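# Place three loose gears on furnace tray, small end up

## Task

Put each of the three loose gears onto an unoccupied spot of the furnace tray so that its smaller end faces upward, then open the grippers and release them.

## Robot and tools

Robot: two six-joint arms, left_arm and right_arm, each ending in a two-finger parallel gripper. In the shared scene frame the origin sits on the table surface midway between the arms, +z is up, +x points outward across the table, and left_arm stands on the +y side. The arm names say nothing about which side of a picture they appear on. Base (URDF root) of left_arm: (+0.048, +0.353, 0) m, quat_wxyz (+1.000, 0, 0, +0.008). Base of right_arm: (-0.026, -0.237, 0) m, quat_wxyz (+0.997, 0, 0, -0.081).

Gripper geometry: the fingers extend along the gripper's +z axis and close together along its y axis. The reported hand point (end_effector_position, link pinch) lies between the finger pads, roughly 1 cm short of the fingertips.

Tool execute_actions. Argument actions is a list holding zero or one item. An empty list moves nothing and just reports the state. A motion item is {"rows": [...], "steps": n}: rows holds 1 to 15 rows, steps is 1 to 15 (default 15), and each control step lasts 1/30 s. Row k is used on step k; if rows run out, the final row keeps being applied. A wait item is {"steps": n} with no rows, n up to 300; it issues no new command and returns once n steps have elapsed since the previous result, with your writing time counted in. Optional pictures (true/false) controls whether camera images come back. A refused call moves nothing.

Every row is one flat list of 14 numbers covering both arms, even if only one arm should move: left_arm waist, shoulder, elbow, wrist pitch, wrist yaw, wrist roll, gripper opening, then the same seven for right_arm. The six joint numbers are absolute target angles in radians, in the same convention as the Joint positions line, not offsets from the current angles. Stated ranges per arm: waist -2.880 to 2.880, shoulder 0.000 to 3.142, elbow 0.000 to 3.019, wrist pitch -1.693 to 1.571, wrist yaw -1.571 to 1.571, wrist roll -2.094 to 2.094. True ends may differ by up to 0.019 rad either way. A call is rejected when a target exceeds a stated end by more than 0.019 rad and also lies farther out than that joint's last reported angle. Targets beyond the real end are clipped there, and a "joint sent to its limit" line may follow (possibly about an earlier move); its absence does not prove there is more room. The gripper opening is an absolute value from -1 (closed) to +1 (fully open).

Motion limits: each step, a joint's target is kept within a fixed distance of its measured angle (rad): waist 0.264, shoulder 0.32, elbow 0.276, wrist pitch 0.33, wrist yaw 0.186, wrist roll 0.522. If the targets would put a gripper over 70 mm from where it currently is, all that arm's targets are pulled back toward the measured angles. So distant goals take several calls or a long wait.

Between calls the arms keep heading for the last row sent. They stop pursuing it once everything has nearly stopped (slow or blocked motion counts as stopped) or once any arm has a HELD step; then only a fresh action makes them move on or press harder. Fingers already closing or opening carry on. The simulation keeps running while you think and write.

Result lines: the state line reads left_arm: … | right_arm: …, each giving end_effector_position (m) and end_effector_quat_wxyz in the scene frame; the printed position can be off from reality, more so when the arm is stretched far. Joint positions and Joint velocities list, per arm, the six joints (rad, rad/s) and then the finger-pad gap (m, m/s; 0.094 m when fully open). grip_measured is the measured finger opening on the same -1 to +1 scale you command; each gripper has a fixed error up to about 1 mm. "joint command not followed" means a clearance check altered or blocked joint targets on some steps; the rest of the row still ran. HELD flags steps where your row was wholly or partly not sent. Joint torques give each drive's total output per joint (no gripper), with offsets, scale errors and noise; they are nonzero even in free air, and friction can mask or mimic load. MOTOR HOT warns at 85 °C; at 100 °C that arm's motors and gripper let go until cooled and the arm drops, shown as OVER-TEMPERATURE FAULT. Holding a load heats motors, even while idle.

Gripping: away from the ends of the scale the fingers are driven to the grip_measured value you write. To hold a part, command an opening below the current grip_measured: about 0.03 lower holds firmly, a smaller gap holds gently. Pad force tops out near 50 to 62 N (lower on some grippers, and weaker on parts under about 2 mm thick); first contact can spike higher.

Tool zoom_image: camera is one of cam_head_left, cam_head_right, cam_high, cam_low, cam_left_wrist, cam_right_wrist (each 504x504); region is [x0, y0, x1, y1] in pixels of that camera's latest full image, top-left origin, at most 504 by 504. It returns an enlarged, possibly sharper view and moves nothing. The wrist camera frame is link wrist_camera_optical: +z looks forward, +x is image right, +y image down.

Tool read_manual: optional section, only "licences"; returns URDF licence texts, no motion.

Tool finished_scene: scene is the integer number of the current scene. It closes the scene permanently, starts the next one if any, and reports whether the goal was met; the gears must stay placed afterwards. Replying with no tool call also ends things.

Avoid: pushing or knocking anything off the table, letting the arms collide or press on each other, dropping, slamming or shoving parts hard. Brief outside tugs on held parts or nudges to loose objects can happen, so grip firmly and recheck positions.

Each tool is called after "Request:" in YAML: its name, and indented under it one key for each argument.

## Session

Request:
execute_actions:
  actions: []

Scene clock: 0.00 s of 6000.00 s.
left_arm: end_effector_position=(+0.4589, +0.8386, +0.3241) grip_measured=+1.000 end_effector_quat_wxyz=(+0.464, -0.191, +0.721, +0.478) | right_arm: end_effector_position=(+0.2831, -0.0358, +0.3636) grip_measured=+1.000 end_effector_quat_wxyz=(+0.249, -0.217, +0.935, +0.131)
Joint positions: left_arm=[ 0.784  1.468  1.029  0.322 -0.257  0.512  0.094] | right_arm=[ 0.697  0.977  1.211 -1.242 -0.095  0.106  0.094]
Joint velocities: left_arm=[-0.005 -0.005 -0.012 -0.012  0.022 -0.037  0.   ] | right_arm=[-0.005 -0.005 -0.017 -0.007 -0.037  0.051  0.   ]
Joint torques (N m, as the arm reports them, + toward a larger angle): no reading

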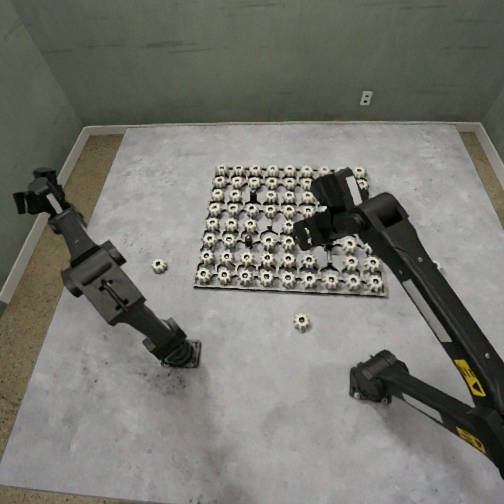

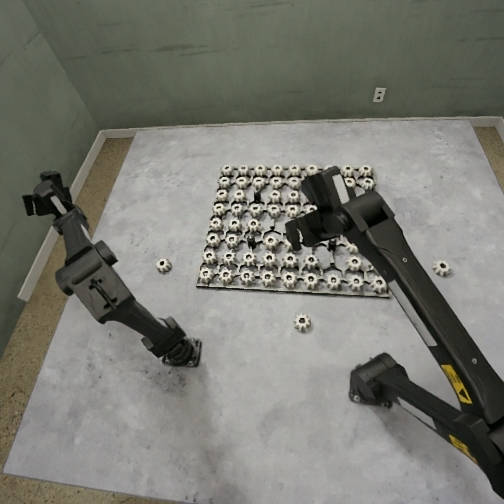

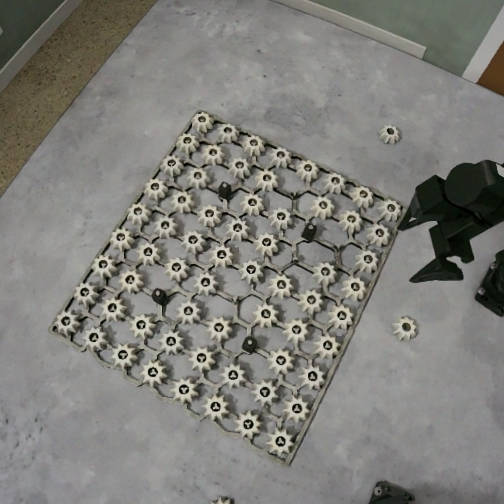

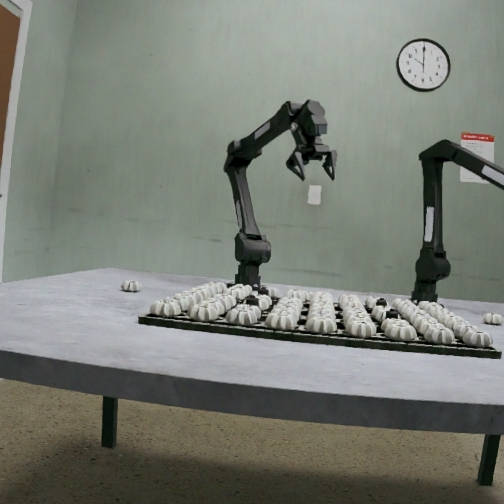

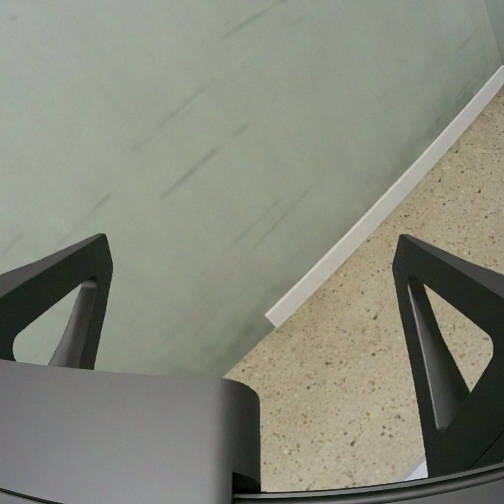

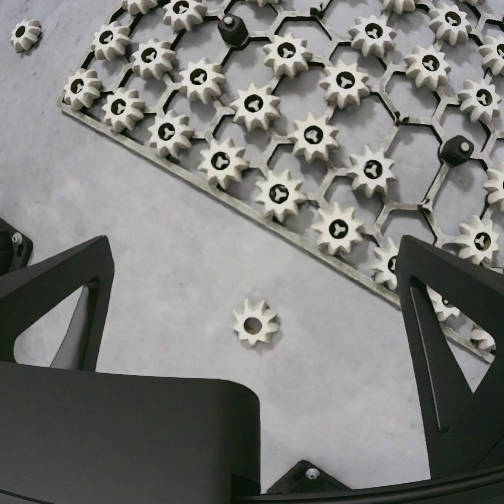

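Request:
zoom_image:
  camera: "cam_high"
  region: [180, 100, 440, 360]

Request:
zoom_image:
  camera: "cam_right_wrist"
  region: [180, 100, 500, 400]

Request:
zoom_image:
  camera: "cam_head_right"
  region: [130, 150, 480, 350]

Region (180, 100, 440, 360) of cam_high's 504x504 image, scaled by 1.938, with more detail than that image has.

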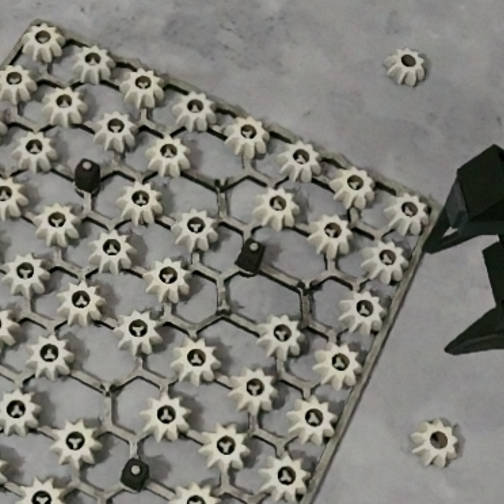

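Region (180, 100, 500, 400) of cam_right_wrist's 504x504 image, scaled by 1.575, with more detail than that image has; it fills the top 472 rows of this view, and the rest is white.

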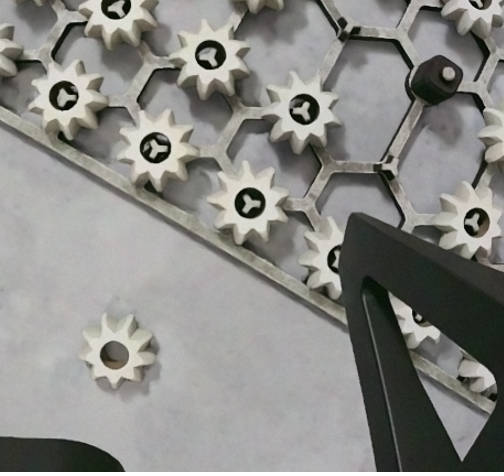

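Region (130, 150, 480, 350) of cam_head_right's 504x504 image, scaled by 1.440, with more detail than that image has; it fills the top 288 rows of this view, and the rest is white.

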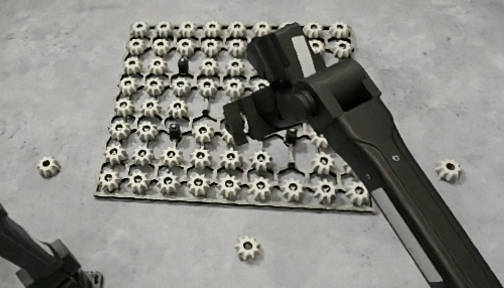

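Request:
zoom_image:
  camera: "cam_low"
  region: [100, 260, 504, 360]

Request:
zoom_image:
  camera: "cam_head_right"
  region: [130, 230, 250, 310]

Request:
zoom_image:
  camera: "cam_head_right"
  region: [260, 240, 480, 350]

Region (100, 260, 504, 360) of cam_low's 504x504 image, scaled by 1.248, with more detail than that image has; it fills the top 125 rows of this view, and the rest is white.

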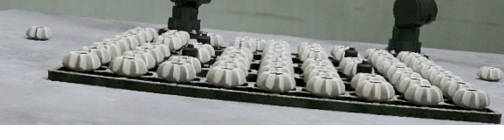

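Region (130, 230, 250, 310) of cam_head_right's 504x504 image, scaled by 4.200, with more detail than that image has.

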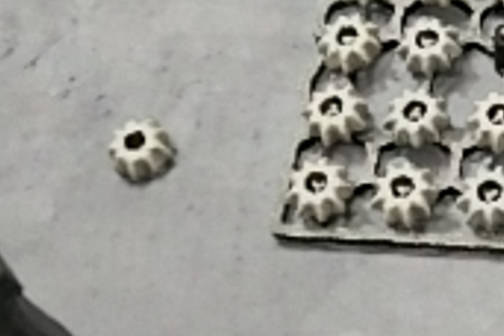

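Region (260, 240, 480, 350) of cam_head_right's 504x504 image, scaled by 2.291, with more detail than that image has.

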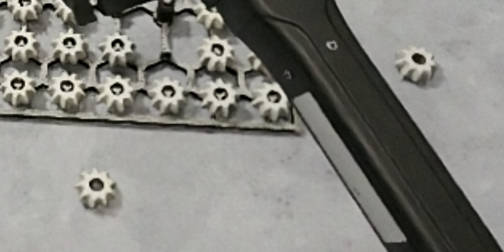

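Request:
execute_actions:
  actions:
    - {"rows": [[0.2336,1.1635,1.0076,-1.4149,0,0,1, 0.9347,1.104,0.7749,-1.2417,0,0,1]], "steps": 15}
  pictures: false

Request:
execute_actions:
  actions:
    - {"steps": 45}

Scene clock: 95.33 s of 6000.00 s.
left_arm: end_effector_position=(+0.5459, +0.5227, +0.3022) grip_measured=+1.000 end_effector_quat_wxyz=(+0.455, -0.088, +0.880, +0.108) | right_arm: end_effector_position=(+0.1590, -0.0559, +0.1111) grip_measured=+1.000 end_effector_quat_wxyz=(-0.029, -0.365, +0.930, -0.009)
Joint positions: left_arm=[ 0.312  1.198  1.021 -0.422 -0.004  0.131  0.094] | right_arm=[ 0.935  1.128  0.738 -1.242 -0.006  0.024  0.094]
Joint velocities: left_arm=[-1.304 -0.405  0.012 -2.781  0.081 -0.769  0.   ] | right_arm=[ 0.005 -0.015 -0.002 -0.007  0.022 -0.007  0.   ]
Joint torques (N m, as the arm reports them, + toward a larger angle): left_arm=[-0.47 -9.72  9.49  2.3  -0.04 -0.14] | right_arm=[ 0.76 -7.97 11.8  -0.2   0.18 -0.13]
Steps of this call (steps 1 to 90: nothing new was sent; then 91.83 s passed at rest; steps 91 to 105: all 15 steps of this action). Readings (joint positions):
91: left_arm=[0.780 1.461 1.029 0.299 -0.229 0.485] | right_arm=[0.704 0.978 1.197 -1.238 -0.076 0.102]
92: left_arm=[0.772 1.449 1.027 0.259 -0.195 0.453] | right_arm=[0.721 0.976 1.174 -1.236 -0.060 0.097]
94: left_arm=[0.735 1.414 1.022 0.178 -0.130 0.393] | right_arm=[0.770 0.981 1.102 -1.236 -0.040 0.087]
98: left_arm=[0.614 1.326 1.021 0.001 -0.050 0.287] | right_arm=[0.859 1.024 0.923 -1.236 -0.019 0.067]
105: the state above

Scene clock: 96.83 s of 6000.00 s.
left_arm: end_effector_position=(+0.3516, +0.4252, +0.1965) grip_measured=+1.000 end_effector_quat_wxyz=(-0.000, -0.112, +0.994, -0.001) | right_arm: end_effector_position=(+0.1595, -0.0555, +0.1127) grip_measured=+1.000 end_effector_quat_wxyz=(-0.027, -0.371, +0.928, -0.008)
Joint positions: left_arm=[ 0.22   1.167  1.001 -1.405  0.002  0.012  0.094] | right_arm=[ 0.935  1.124  0.739 -1.242 -0.005  0.013  0.094]
Joint velocities: left_arm=[-0.015  0.005 -0.002  0.012 -0.022  0.037  0.   ] | right_arm=[-0.024 -0.015 -0.002 -0.007  0.022 -0.007  0.   ]
Joint torques (N m, as the arm reports them, + toward a larger angle): left_arm=[-0.45 -7.67  9.59  0.3  -0.14 -0.12] | right_arm=[ 0.82 -7.36 11.7  -0.02  0.16 -0.17]
Steps of this call (steps 1 to 30: the robot went on to your last target; steps 31 to 45: nothing new was sent). Readings (joint positions):
1: left_arm=[0.272 1.185 1.021 -0.525 0.000 0.108] | right_arm=[0.935 1.127 0.739 -1.242 -0.005 0.022]
2: left_arm=[0.239 1.175 1.021 -0.634 0.003 0.089] | right_arm=[0.935 1.125 0.739 -1.242 -0.005 0.020]
4: left_arm=[0.207 1.167 1.021 -0.853 0.005 0.063] | right_arm=[0.935 1.124 0.739 -1.242 -0.005 0.017]
8: left_arm=[0.216 1.167 1.011 -1.274 0.002 0.033] | right_arm=[0.935 1.124 0.739 -1.242 -0.005 0.015]
45: the state above
All arms were judged still, so your last target was given up. Only a new action makes them travel on or press farther. Fingers that are still opening or closing keep moving.

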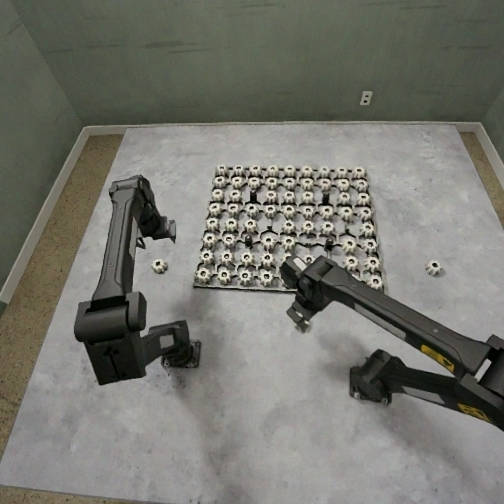

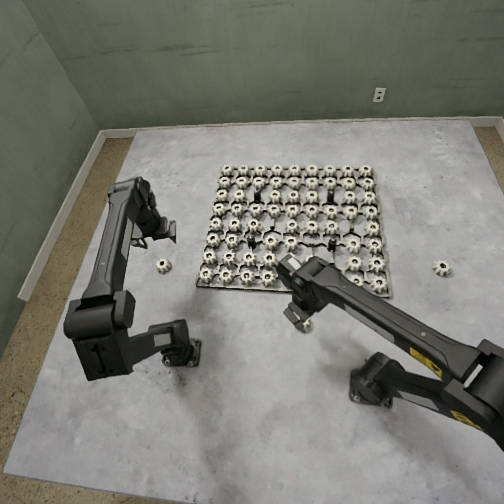

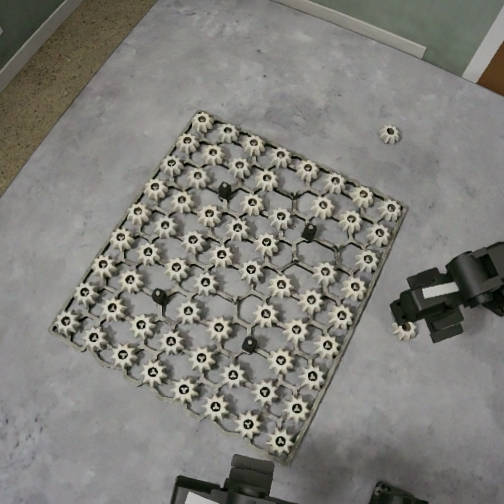

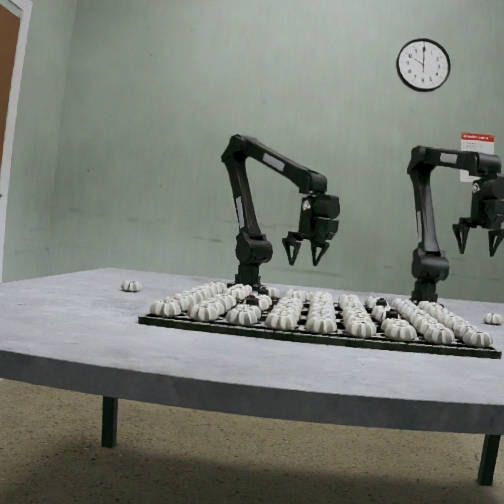

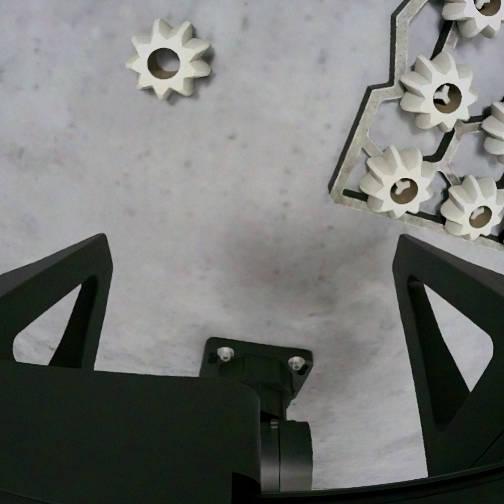

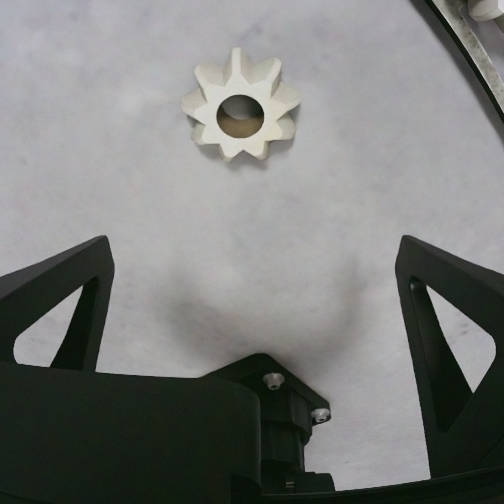

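Request:
zoom_image:
  camera: "cam_head_left"
  region: [185, 155, 405, 300]

Request:
zoom_image:
  camera: "cam_high"
  region: [40, 100, 420, 470]

Region (185, 155, 405, 300) of cam_head_left's 504x504 image, scaled by 2.291, with more detail than that image has; it fills the top 332 rows of this view, and the rest is white.

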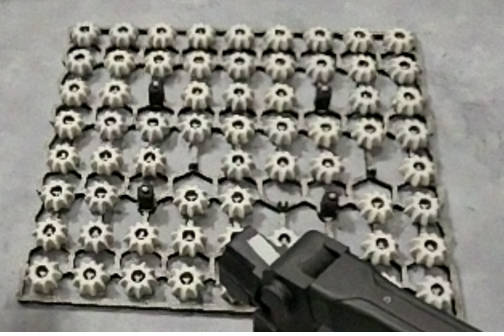

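Region (40, 100, 420, 470) of cam_high's 504x504 image, scaled by 1.326, with more detail than that image has; it fills the top 491 rows of this view, and the rest is white.

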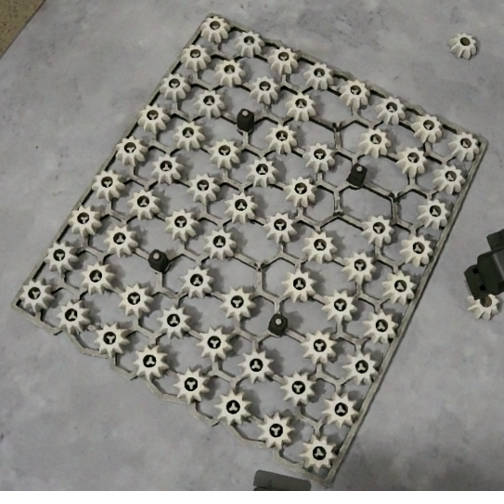

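Request:
execute_actions:
  actions:
    - {"rows": [ [0.2355,1.166,1.0055,-1.4103,0,0,1,0.935,1.1053,0.7732,-1.2388,0,0,1], [0.241,1.1733,0.9997,-1.3973,0,0,1,0.9357,1.1088,0.7686,-1.2305,0,0,1], [0.2493,1.1844,0.9908,-1.3772,0,0,1,0.9368,1.1143,0.7613,-1.2178,0,0,1], [0.2602,1.1987,0.9792,-1.3513,0,0,1,0.9383,1.1214,0.752,-1.2014,0,0,1], [0.2729,1.2155,0.9657,-1.3209,0,0,1,0.94,1.1297,0.741,-1.1822,0,0,1], [0.2869,1.2341,0.9507,-1.2873,0,0,1,0.9418,1.1388,0.7289,-1.1609,0,0,1], [0.3017,1.2538,0.9348,-1.2518,0,0,1,0.9438,1.1486,0.7161,-1.1384,0,0,1], [0.3169,1.2739,0.9187,-1.2156,0,0,1,0.9459,1.1584,0.7031,-1.1154,0,0,1], [0.3317,1.2936,0.9028,-1.1801,0,0,1,0.9479,1.1682,0.6903,-1.0929,0,0,1], [0.3457,1.3122,0.8878,-1.1465,0,0,1,0.9497,1.1773,0.6782,-1.0716,0,0,1], [0.3584,1.329,0.8743,-1.1161,0,0,1,0.9514,1.1856,0.6672,-1.0524,0,0,1], [0.3693,1.3433,0.8627,-1.0902,0,0,1,0.9529,1.1927,0.6579,-1.036,0,0,1], [0.3776,1.3544,0.8538,-1.0701,0,0,1,0.954,1.1982,0.6506,-1.0233,0,0,1], [0.3831,1.3617,0.848,-1.0571,0,0,1,0.9547,1.2017,0.646,-1.015,0,0,1], [0.385,1.3642,0.8459,-1.0525,0,0,1,0.955,1.203,0.6443,-1.0121,0,0,1] ], "steps": 15}
  pictures: false

Request:
execute_actions:
  actions:
    - {"steps": 20}

Scene clock: 165.00 s of 6000.00 s.
left_arm: end_effector_position=(+0.3631, +0.4803, +0.0874) grip_measured=+1.000 end_effector_quat_wxyz=(-0.006, -0.187, +0.982, -0.002) | right_arm: end_effector_position=(+0.1634, -0.0491, +0.0644) grip_measured=+1.000 end_effector_quat_wxyz=(-0.006, -0.374, +0.927, +0.000)
Joint positions: left_arm=[ 0.37   1.355  0.86  -1.088  0.001  0.011  0.094] | right_arm=[ 0.943  1.185  0.644 -1.041 -0.005  0.013  0.094]
Joint velocities: left_arm=[ 0.249  0.513 -0.32   0.403 -0.066 -0.11   0.   ] | right_arm=[ 0.044  0.269 -0.208  0.242  0.022  0.051  0.   ]
Joint torques (N m, as the arm reports them, + toward a larger angle): left_arm=[ -1.05 -11.04   8.73   0.78  -0.09  -0.09] | right_arm=[ 1.5  -5.69  9.47  0.26  0.22 -0.14]
Steps of this call (steps 1 to 90: nothing new was sent; then 64.67 s passed at rest; steps 91 to 105: all 15 steps of this action). Readings (joint positions):
91: left_arm=[0.220 1.167 1.001 -1.405 0.002 0.012] | right_arm=[0.935 1.124 0.739 -1.242 -0.005 0.013]
92: left_arm=[0.221 1.167 1.001 -1.405 0.002 0.012] | right_arm=[0.935 1.124 0.739 -1.242 -0.005 0.013]
94: left_arm=[0.226 1.168 0.999 -1.393 0.002 0.012] | right_arm=[0.935 1.124 0.739 -1.233 -0.005 0.013]
98: left_arm=[0.269 1.196 0.966 -1.290 0.002 0.012] | right_arm=[0.935 1.125 0.724 -1.164 -0.005 0.013]
105: the state above

Scene clock: 165.67 s of 6000.00 s.
left_arm: end_effector_position=(+0.3583, +0.4817, +0.0730) grip_measured=+1.000 end_effector_quat_wxyz=(-0.016, -0.191, +0.981, -0.004) | right_arm: end_effector_position=(+0.1617, -0.0501, +0.0569) grip_measured=+1.000 end_effector_quat_wxyz=(-0.010, -0.375, +0.927, -0.002)
Joint positions: left_arm=[ 0.379  1.38   0.84  -1.064  0.001  0.011  0.094] | right_arm=[ 0.945  1.2    0.633 -1.023 -0.005  0.013  0.094]
Joint velocities: left_arm=[-0.005 -0.005  0.007  0.002 -0.051 -0.037  0.   ] | right_arm=[-0.015 -0.015  0.002 -0.007 -0.037 -0.022  0.   ]
Joint torques (N m, as the arm reports them, + toward a larger angle): left_arm=[ -1.25 -10.16   8.24   1.11  -0.09  -0.13] | right_arm=[ 1.88 -5.8   9.01  0.34  0.18 -0.13]
Steps of this call (steps 1 to 20: the robot went on to your last target). Readings (joint positions):
1: left_arm=[0.376 1.370 0.850 -1.077 0.001 0.011] | right_arm=[0.943 1.193 0.638 -1.034 -0.005 0.013]
2: left_arm=[0.379 1.379 0.844 -1.073 0.001 0.011] | right_arm=[0.944 1.198 0.634 -1.031 -0.005 0.013]
4: left_arm=[0.379 1.381 0.840 -1.069 0.001 0.011] | right_arm=[0.945 1.200 0.633 -1.028 -0.005 0.013]
8: left_arm=[0.379 1.380 0.840 -1.064 0.001 0.011] | right_arm=[0.945 1.200 0.633 -1.024 -0.005 0.013]
20: the state above

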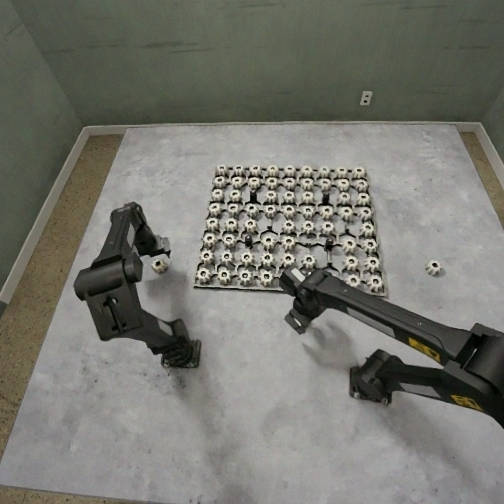

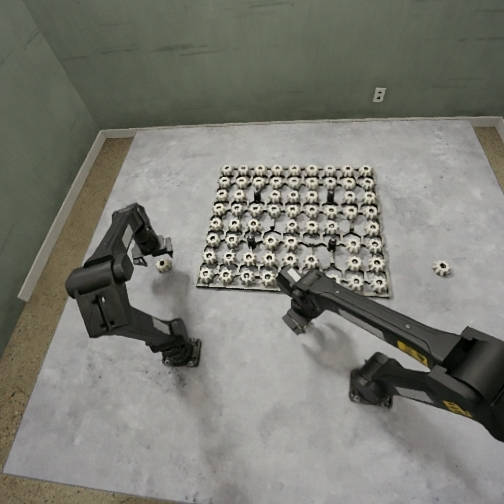

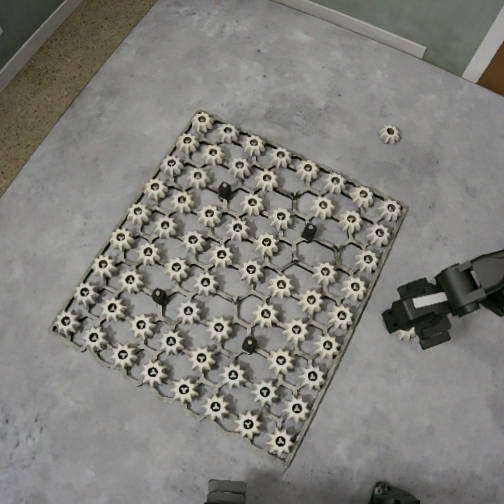

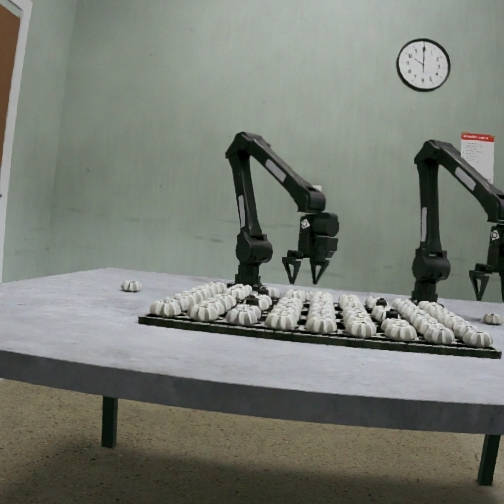

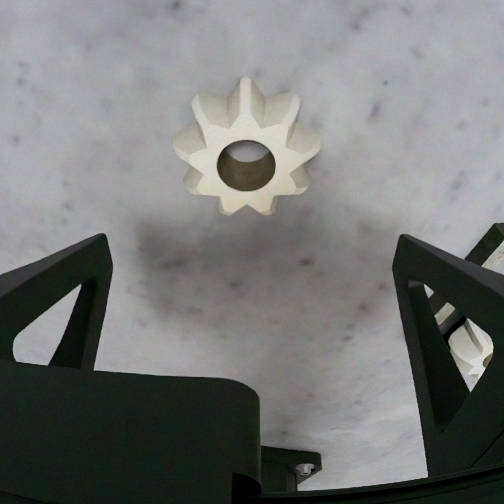

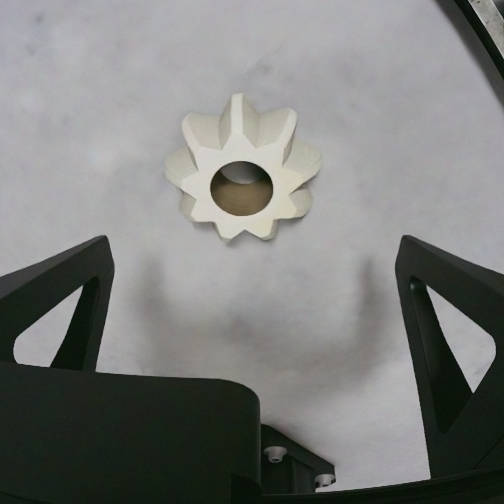

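Request:
execute_actions:
  actions:
    - {"rows": [ [0.3851,1.3656,0.845,-1.0498,0,0.0023,1,0.9552,1.2042,0.6436,-1.0099,0,-0.0068,1], [0.3853,1.3696,0.8425,-1.0422,0,0.009,1,0.9557,1.2076,0.6418,-1.0037,0,-0.026,1], [0.3856,1.3757,0.8386,-1.0305,0,0.0192,1,0.9564,1.2129,0.639,-0.9942,0,-0.0556,1], [0.3861,1.3836,0.8336,-1.0153,0,0.0324,1,0.9574,1.2197,0.6353,-0.9819,0,-0.0938,1], [0.3866,1.3929,0.8276,-0.9976,0,0.048,1,0.9585,1.2276,0.631,-0.9675,0,-0.1387,1], [0.3871,1.4032,0.8211,-0.9779,0,0.0651,1,0.9598,1.2364,0.6262,-0.9515,0,-0.1883,1], [0.3877,1.4141,0.8142,-0.9571,0,0.0833,1,0.9611,1.2458,0.6212,-0.9346,0,-0.2408,1], [0.3883,1.4251,0.8072,-0.936,0,0.1017,1,0.9624,1.2552,0.6161,-0.9175,0,-0.2942,1], [0.3889,1.436,0.8003,-0.9152,0,0.1199,1,0.9637,1.2646,0.6111,-0.9006,0,-0.3467,1], [0.3894,1.4463,0.7938,-0.8955,0,0.137,1,0.965,1.2734,0.6063,-0.8846,0,-0.3963,1], [0.3899,1.4556,0.7878,-0.8778,0,0.1526,1,0.9661,1.2813,0.602,-0.8702,0,-0.4412,1], [0.3904,1.4635,0.7828,-0.8626,0,0.1658,1,0.9671,1.2881,0.5983,-0.8579,0,-0.4794,1], [0.3907,1.4696,0.7789,-0.8509,0,0.176,1,0.9678,1.2934,0.5955,-0.8484,0,-0.509,1], [0.3909,1.4736,0.7764,-0.8433,0,0.1827,1,0.9683,1.2968,0.5937,-0.8422,0,-0.5282,1], [0.391,1.475,0.7755,-0.8406,0,0.185,1,0.9685,1.298,0.593,-0.84,0,-0.535,1] ], "steps": 15}
  pictures: false

Request:
execute_actions:
  actions:
    - {"steps": 25}

Scene clock: 213.60 s of 6000.00 s.
left_arm: end_effector_position=(+0.3762, +0.4892, +0.0335) grip_measured=+1.000 end_effector_quat_wxyz=(+0.020, -0.132, +0.991, +0.005) | right_arm: end_effector_position=(+0.1678, -0.0392, +0.0235) grip_measured=+1.000 end_effector_quat_wxyz=(+0.007, -0.562, +0.827, +0.004)
Joint positions: left_arm=[ 0.379  1.453  0.789 -0.867  0.001  0.132  0.094] | right_arm=[ 0.957  1.282  0.591 -0.864 -0.005 -0.399  0.094]
Joint velocities: left_arm=[-0.005  0.288 -0.164  0.217  0.007  0.315  0.   ] | right_arm=[ 0.015  0.171 -0.095  0.188  0.007 -0.769  0.   ]
Joint torques (N m, as the arm reports them, + toward a larger angle): left_arm=[-0.61 -8.94  7.04  1.09 -0.06  0.04] | right_arm=[ 0.91 -6.56  7.99  0.57  0.13 -0.14]
Steps of this call (steps 1 to 15: the robot went on to your last target; steps 16 to 90: nothing new was sent; then 44.43 s passed at rest; steps 91 to 105: all 15 steps of this action). Readings (joint positions):
91: left_arm=[0.379 1.380 0.840 -1.063 0.001 0.011] | right_arm=[0.945 1.200 0.633 -1.023 -0.005 0.012]
92: left_arm=[0.379 1.380 0.840 -1.061 0.001 0.011] | right_arm=[0.945 1.200 0.633 -1.021 -0.005 0.008]
94: left_arm=[0.379 1.380 0.840 -1.048 0.001 0.012] | right_arm=[0.945 1.200 0.633 -1.011 -0.005 -0.016]
98: left_arm=[0.379 1.384 0.831 -0.984 0.001 0.043] | right_arm=[0.948 1.214 0.625 -0.958 -0.005 -0.129]
105: the state above

Scene clock: 214.43 s of 6000.00 s.
left_arm: end_effector_position=(+0.3727, +0.4877, +0.0242) grip_measured=+1.000 end_effector_quat_wxyz=(+0.012, -0.111, +0.994, +0.003) | right_arm: end_effector_position=(+0.1674, -0.0393, +0.0200) grip_measured=+1.000 end_effector_quat_wxyz=(+0.007, -0.612, +0.791, +0.003)
Joint positions: left_arm=[ 0.379  1.471  0.778 -0.852  0.001  0.173  0.094] | right_arm=[ 0.958  1.291  0.586 -0.852 -0.005 -0.522  0.094]
Joint velocities: left_arm=[-0.024 -0.005 -0.007 -0.012  0.007  0.095  0.   ] | right_arm=[-0.024 -0.005  0.017 -0.017  0.037 -0.037  0.   ]
Joint torques (N m, as the arm reports them, + toward a larger angle): left_arm=[-0.59 -9.69  6.96  1.3  -0.06  0.12] | right_arm=[ 0.65 -6.23  7.76  0.65  0.15 -0.15]
Steps of this call (steps 1 to 25: the robot went on to your last target). Readings (joint positions):
1: left_arm=[0.379 1.462 0.785 -0.861 0.001 0.140] | right_arm=[0.958 1.288 0.588 -0.859 -0.005 -0.424]
2: left_arm=[0.379 1.468 0.781 -0.858 0.001 0.147] | right_arm=[0.958 1.290 0.587 -0.857 -0.005 -0.444]
4: left_arm=[0.379 1.471 0.778 -0.856 0.001 0.156] | right_arm=[0.958 1.291 0.586 -0.854 -0.005 -0.472]
8: left_arm=[0.379 1.471 0.778 -0.852 0.001 0.166] | right_arm=[0.958 1.291 0.586 -0.852 -0.005 -0.502]
25: the state above

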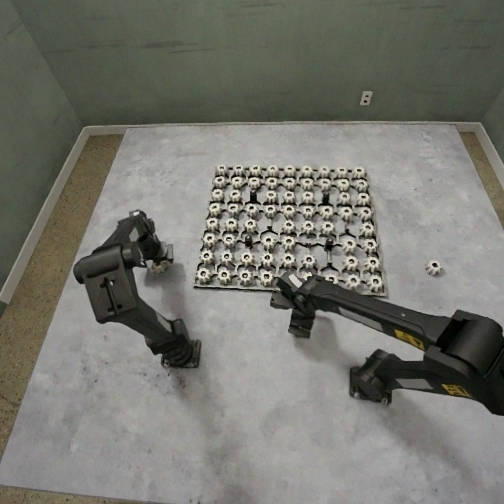

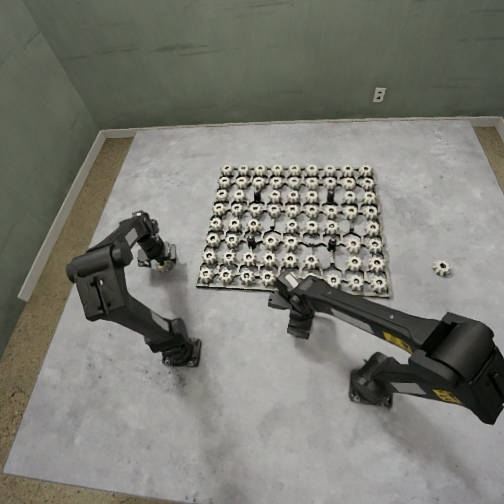

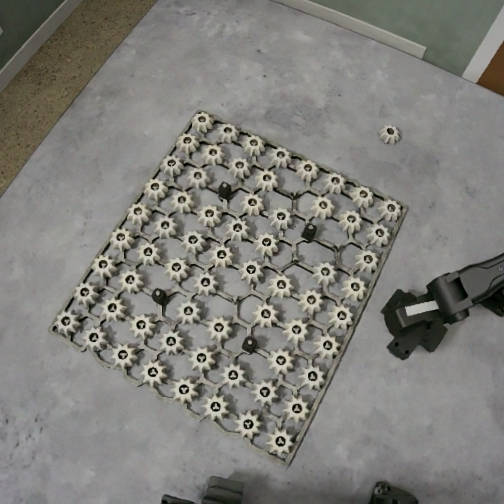

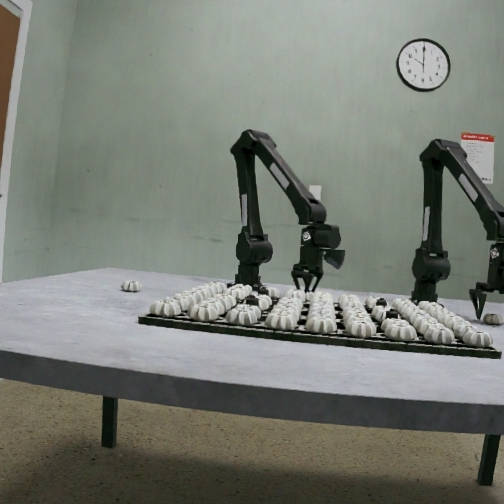

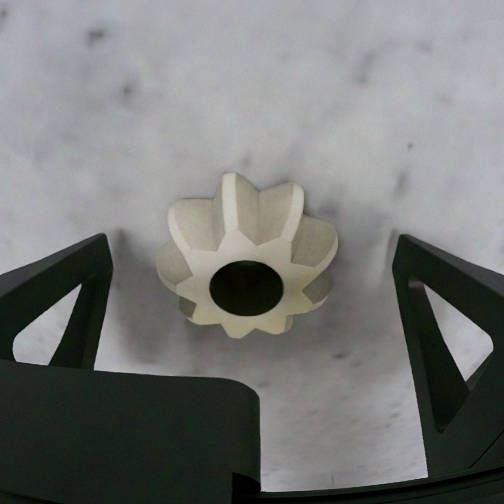

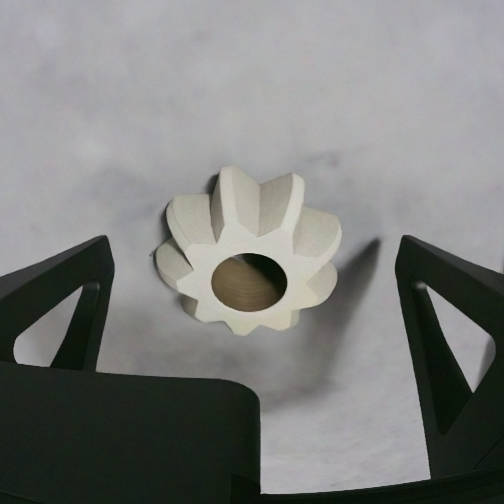

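Request:
zoom_image:
  camera: "cam_low"
  region: [424, 270, 504, 340]

Request:
zoom_image:
  camera: "cam_head_left"
  region: [120, 220, 200, 290]

Request:
zoom_image:
  camera: "cam_low"
  region: [100, 265, 180, 325]

Region (424, 270, 504, 340) of cam_low's 504x504 image, scaled by 6.300, with more detail than that image has; it fills the top 441 rows of this view, and the rest is white.

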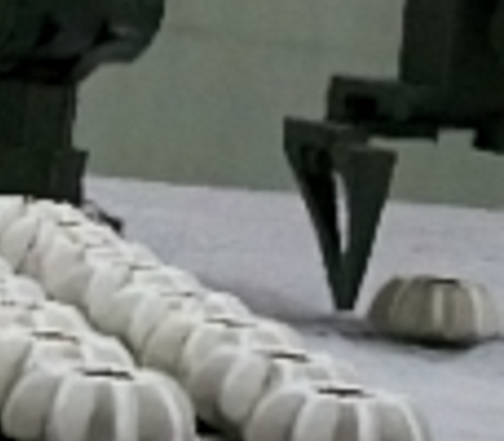

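Region (120, 220, 200, 290) of cam_head_left's 504x504 image, scaled by 6.300, with more detail than that image has; it fills the top 441 rows of this view, and the rest is white.

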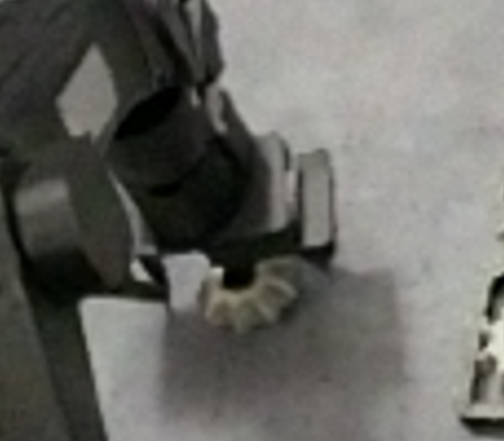

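Region (100, 265, 180, 325) of cam_low's 504x504 image, scaled by 6.300, with more detail than that image has; it fills the top 378 rows of this view, and the rest is white.

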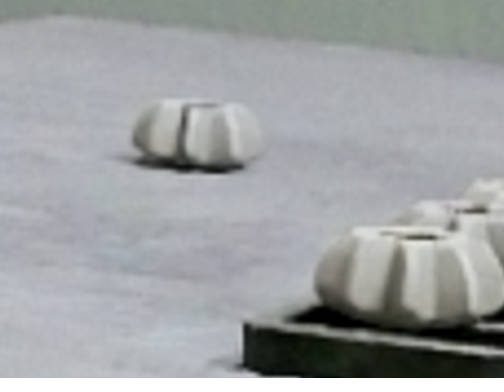

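Request:
execute_actions:
  actions:
    - {"rows": [ [0.392,1.478,0.7743,-0.8398,0,0.185,1,0.9685,1.301,0.593,-0.839,0,-0.535,1], [0.393,1.482,0.7727,-0.8387,0,0.185,1,0.9685,1.305,0.593,-0.8373,0,-0.535,1], [0.394,1.486,0.771,-0.8375,0,0.185,1,0.9685,1.309,0.593,-0.8357,0,-0.535,1], [0.395,1.490,0.7693,-0.8363,0,0.185,1,0.9685,1.313,0.593,-0.834,0,-0.535,1], [0.396,1.494,0.7677,-0.8351,0,0.185,1,0.9685,1.317,0.593,-0.8325,0,-0.535,1], [0.396,1.498,0.766,-0.834,0,0.185,1,0.9685,1.3207,0.593,-0.831,0,-0.535,1] ], "steps": 15}

Scene clock: 252.37 s of 6000.00 s.
left_arm: end_effector_position=(+0.3731, +0.4885, +0.0216) grip_measured=+1.000 end_effector_quat_wxyz=(+0.011, -0.112, +0.994, +0.003) | right_arm: end_effector_position=(+0.1678, -0.0388, +0.0162) grip_measured=+1.000 end_effector_quat_wxyz=(+0.004, -0.612, +0.791, +0.003)
Joint positions: left_arm=[ 0.381  1.479  0.778 -0.846  0.001  0.173  0.094] | right_arm=[ 0.958  1.306  0.586 -0.843 -0.005 -0.522  0.094]
Joint velocities: left_arm=[-0.005 -0.005 -0.007 -0.007 -0.037 -0.007  0.   ] | right_arm=[-0.005  0.005 -0.017 -0.002  0.007 -0.022  0.   ]
Joint torques (N m, as the arm reports them, + toward a larger angle): left_arm=[-0.23 -8.44  6.14  1.32 -0.06  0.12] | right_arm=[ 1.61 -5.98  7.88  0.37  0.06 -0.16]
Steps of this call (steps 1 to 15: the robot went on to your last target; steps 16 to 90: nothing new was sent; then 34.43 s passed at rest; steps 91 to 105: all 15 steps of this action). Readings (joint positions):
91: left_arm=[0.379 1.471 0.778 -0.852 0.001 0.173] | right_arm=[0.958 1.291 0.586 -0.852 -0.005 -0.522]
92: left_arm=[0.379 1.471 0.778 -0.852 0.001 0.173] | right_arm=[0.958 1.291 0.586 -0.851 -0.005 -0.522]
94: left_arm=[0.379 1.471 0.778 -0.851 0.001 0.173] | right_arm=[0.958 1.291 0.586 -0.849 -0.005 -0.522]
98: left_arm=[0.380 1.475 0.778 -0.846 0.001 0.173] | right_arm=[0.958 1.300 0.586 -0.843 -0.005 -0.522]
105: the state above

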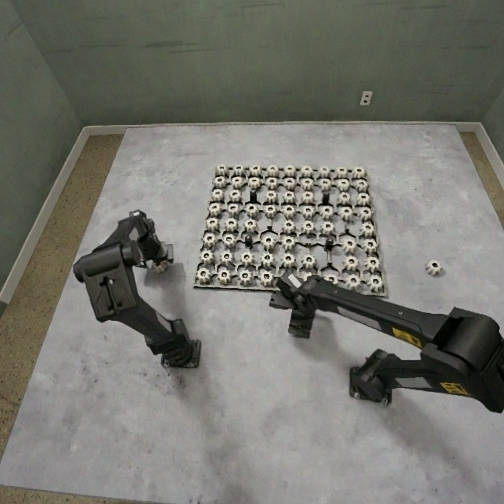

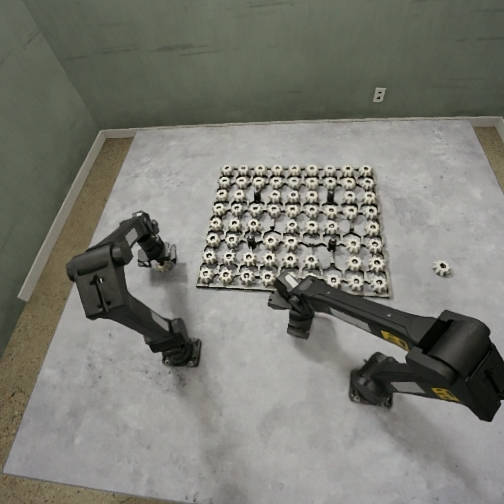

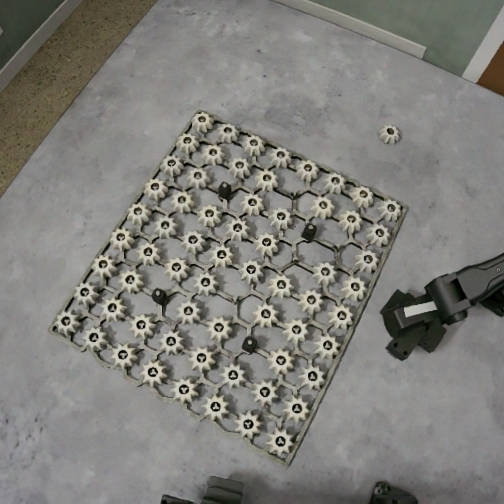

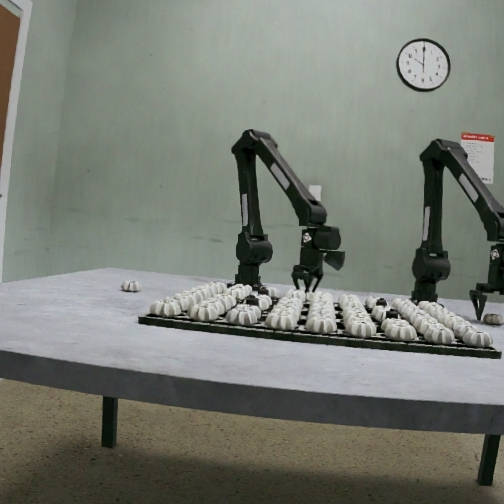

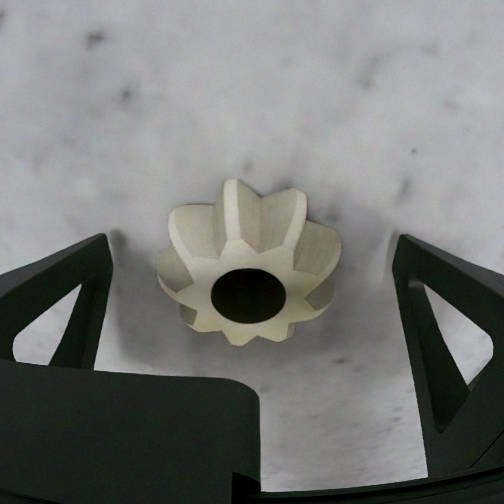

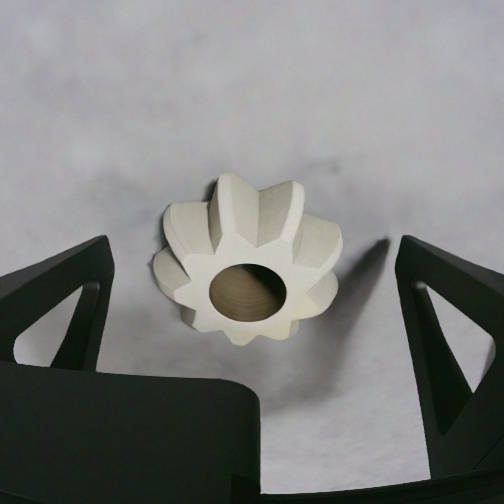

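Request:
execute_actions:
  actions:
    - {"rows": [ [0.396,1.501,0.763,-0.834,0,0.185,1,0.9685,1.322,0.593,-0.831,0,-0.535,1], [0.396,1.504,0.760,-0.834,0,0.185,1,0.9685,1.324,0.593,-0.831,0,-0.535,1], [0.396,1.507,0.758,-0.834,0,0.185,1,0.9685,1.326,0.593,-0.831,0,-0.535,1], [0.396,1.510,0.756,-0.834,0,0.185,1,0.9685,1.328,0.593,-0.831,0,-0.535,1], [0.396,1.513,0.754,-0.834,0,0.185,1,0.9685,1.328,0.593,-0.831,0,-0.535,1] ], "steps": 15}

Scene clock: 260.13 s of 6000.00 s.
left_arm: end_effector_position=(+0.3642, +0.4848, +0.0112) grip_measured=+1.000 end_effector_quat_wxyz=(-0.004, -0.112, +0.994, -0.001) | right_arm: end_effector_position=(+0.1674, -0.0392, +0.0148) grip_measured=+1.000 end_effector_quat_wxyz=(+0.001, -0.612, +0.791, +0.003)
Joint positions: left_arm=[ 0.381  1.496  0.761 -0.844  0.     0.174  0.094] | right_arm=[ 0.958  1.311  0.586 -0.843 -0.005 -0.522  0.094]
Joint velocities: left_arm=[-0.005  0.005  0.002  0.012  0.066 -0.022  0.   ] | right_arm=[-0.024 -0.005  0.002 -0.002 -0.007 -0.007  0.   ]
Joint torques (N m, as the arm reports them, + toward a larger angle): left_arm=[-0.34 -8.55  6.19  1.25 -0.02  0.14] | right_arm=[ 2.04 -5.81  7.65  0.3   0.15 -0.1 ]
Steps of this call (steps 1 to 15: the robot went on to your last target; steps 16 to 90: nothing new was sent; then 4.27 s passed at rest; steps 91 to 105: all 15 steps of this action). Readings (joint positions):
91: left_arm=[0.381 1.480 0.777 -0.846 0.001 0.173] | right_arm=[0.958 1.306 0.586 -0.843 -0.005 -0.522]
92: left_arm=[0.381 1.480 0.776 -0.845 0.001 0.173] | right_arm=[0.958 1.306 0.586 -0.843 -0.005 -0.522]
94: left_arm=[0.381 1.482 0.772 -0.845 0.001 0.173] | right_arm=[0.958 1.306 0.586 -0.843 -0.005 -0.522]
98: left_arm=[0.381 1.492 0.763 -0.845 0.001 0.174] | right_arm=[0.958 1.310 0.586 -0.843 -0.005 -0.522]
105: the state above

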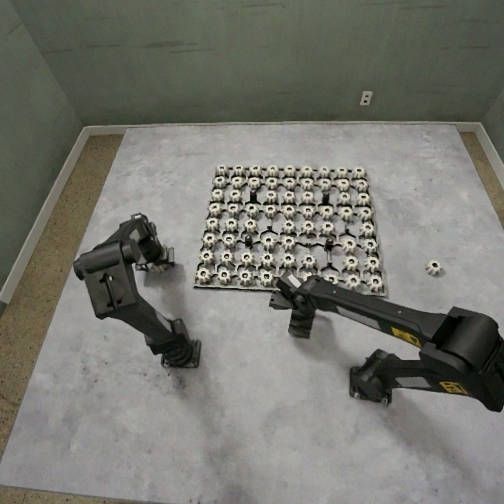

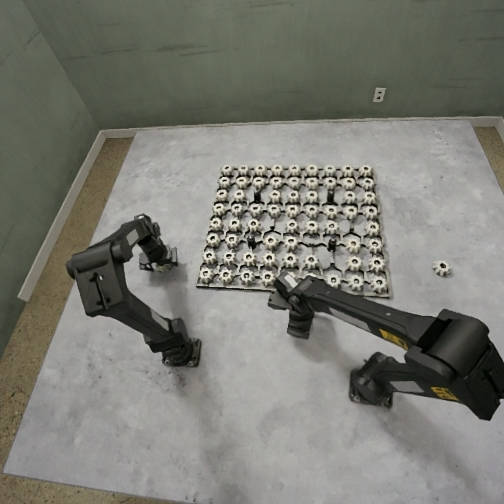

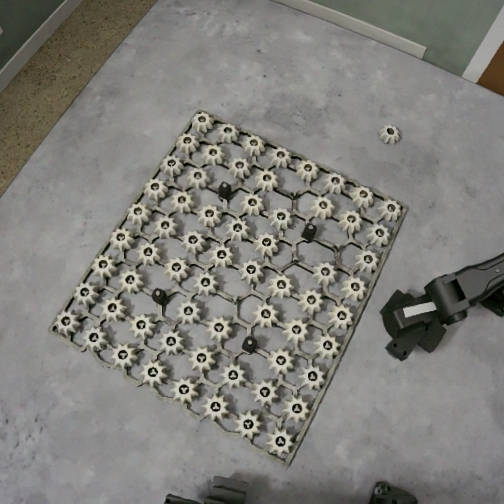

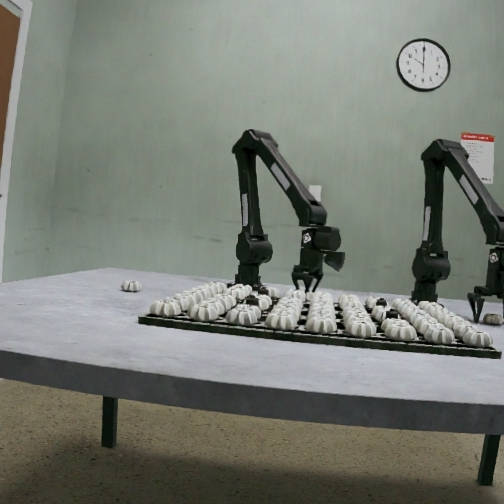

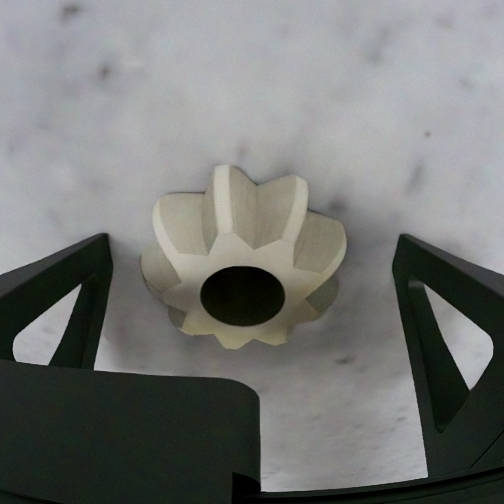

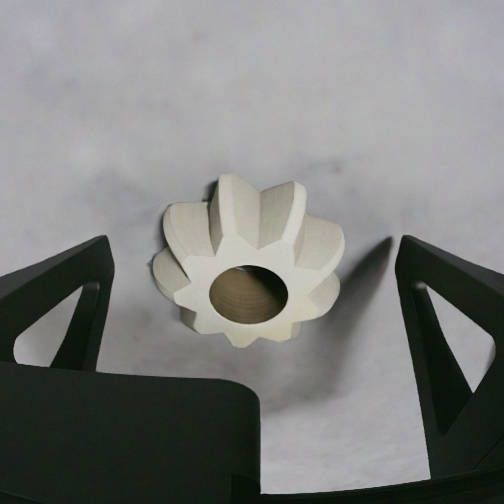

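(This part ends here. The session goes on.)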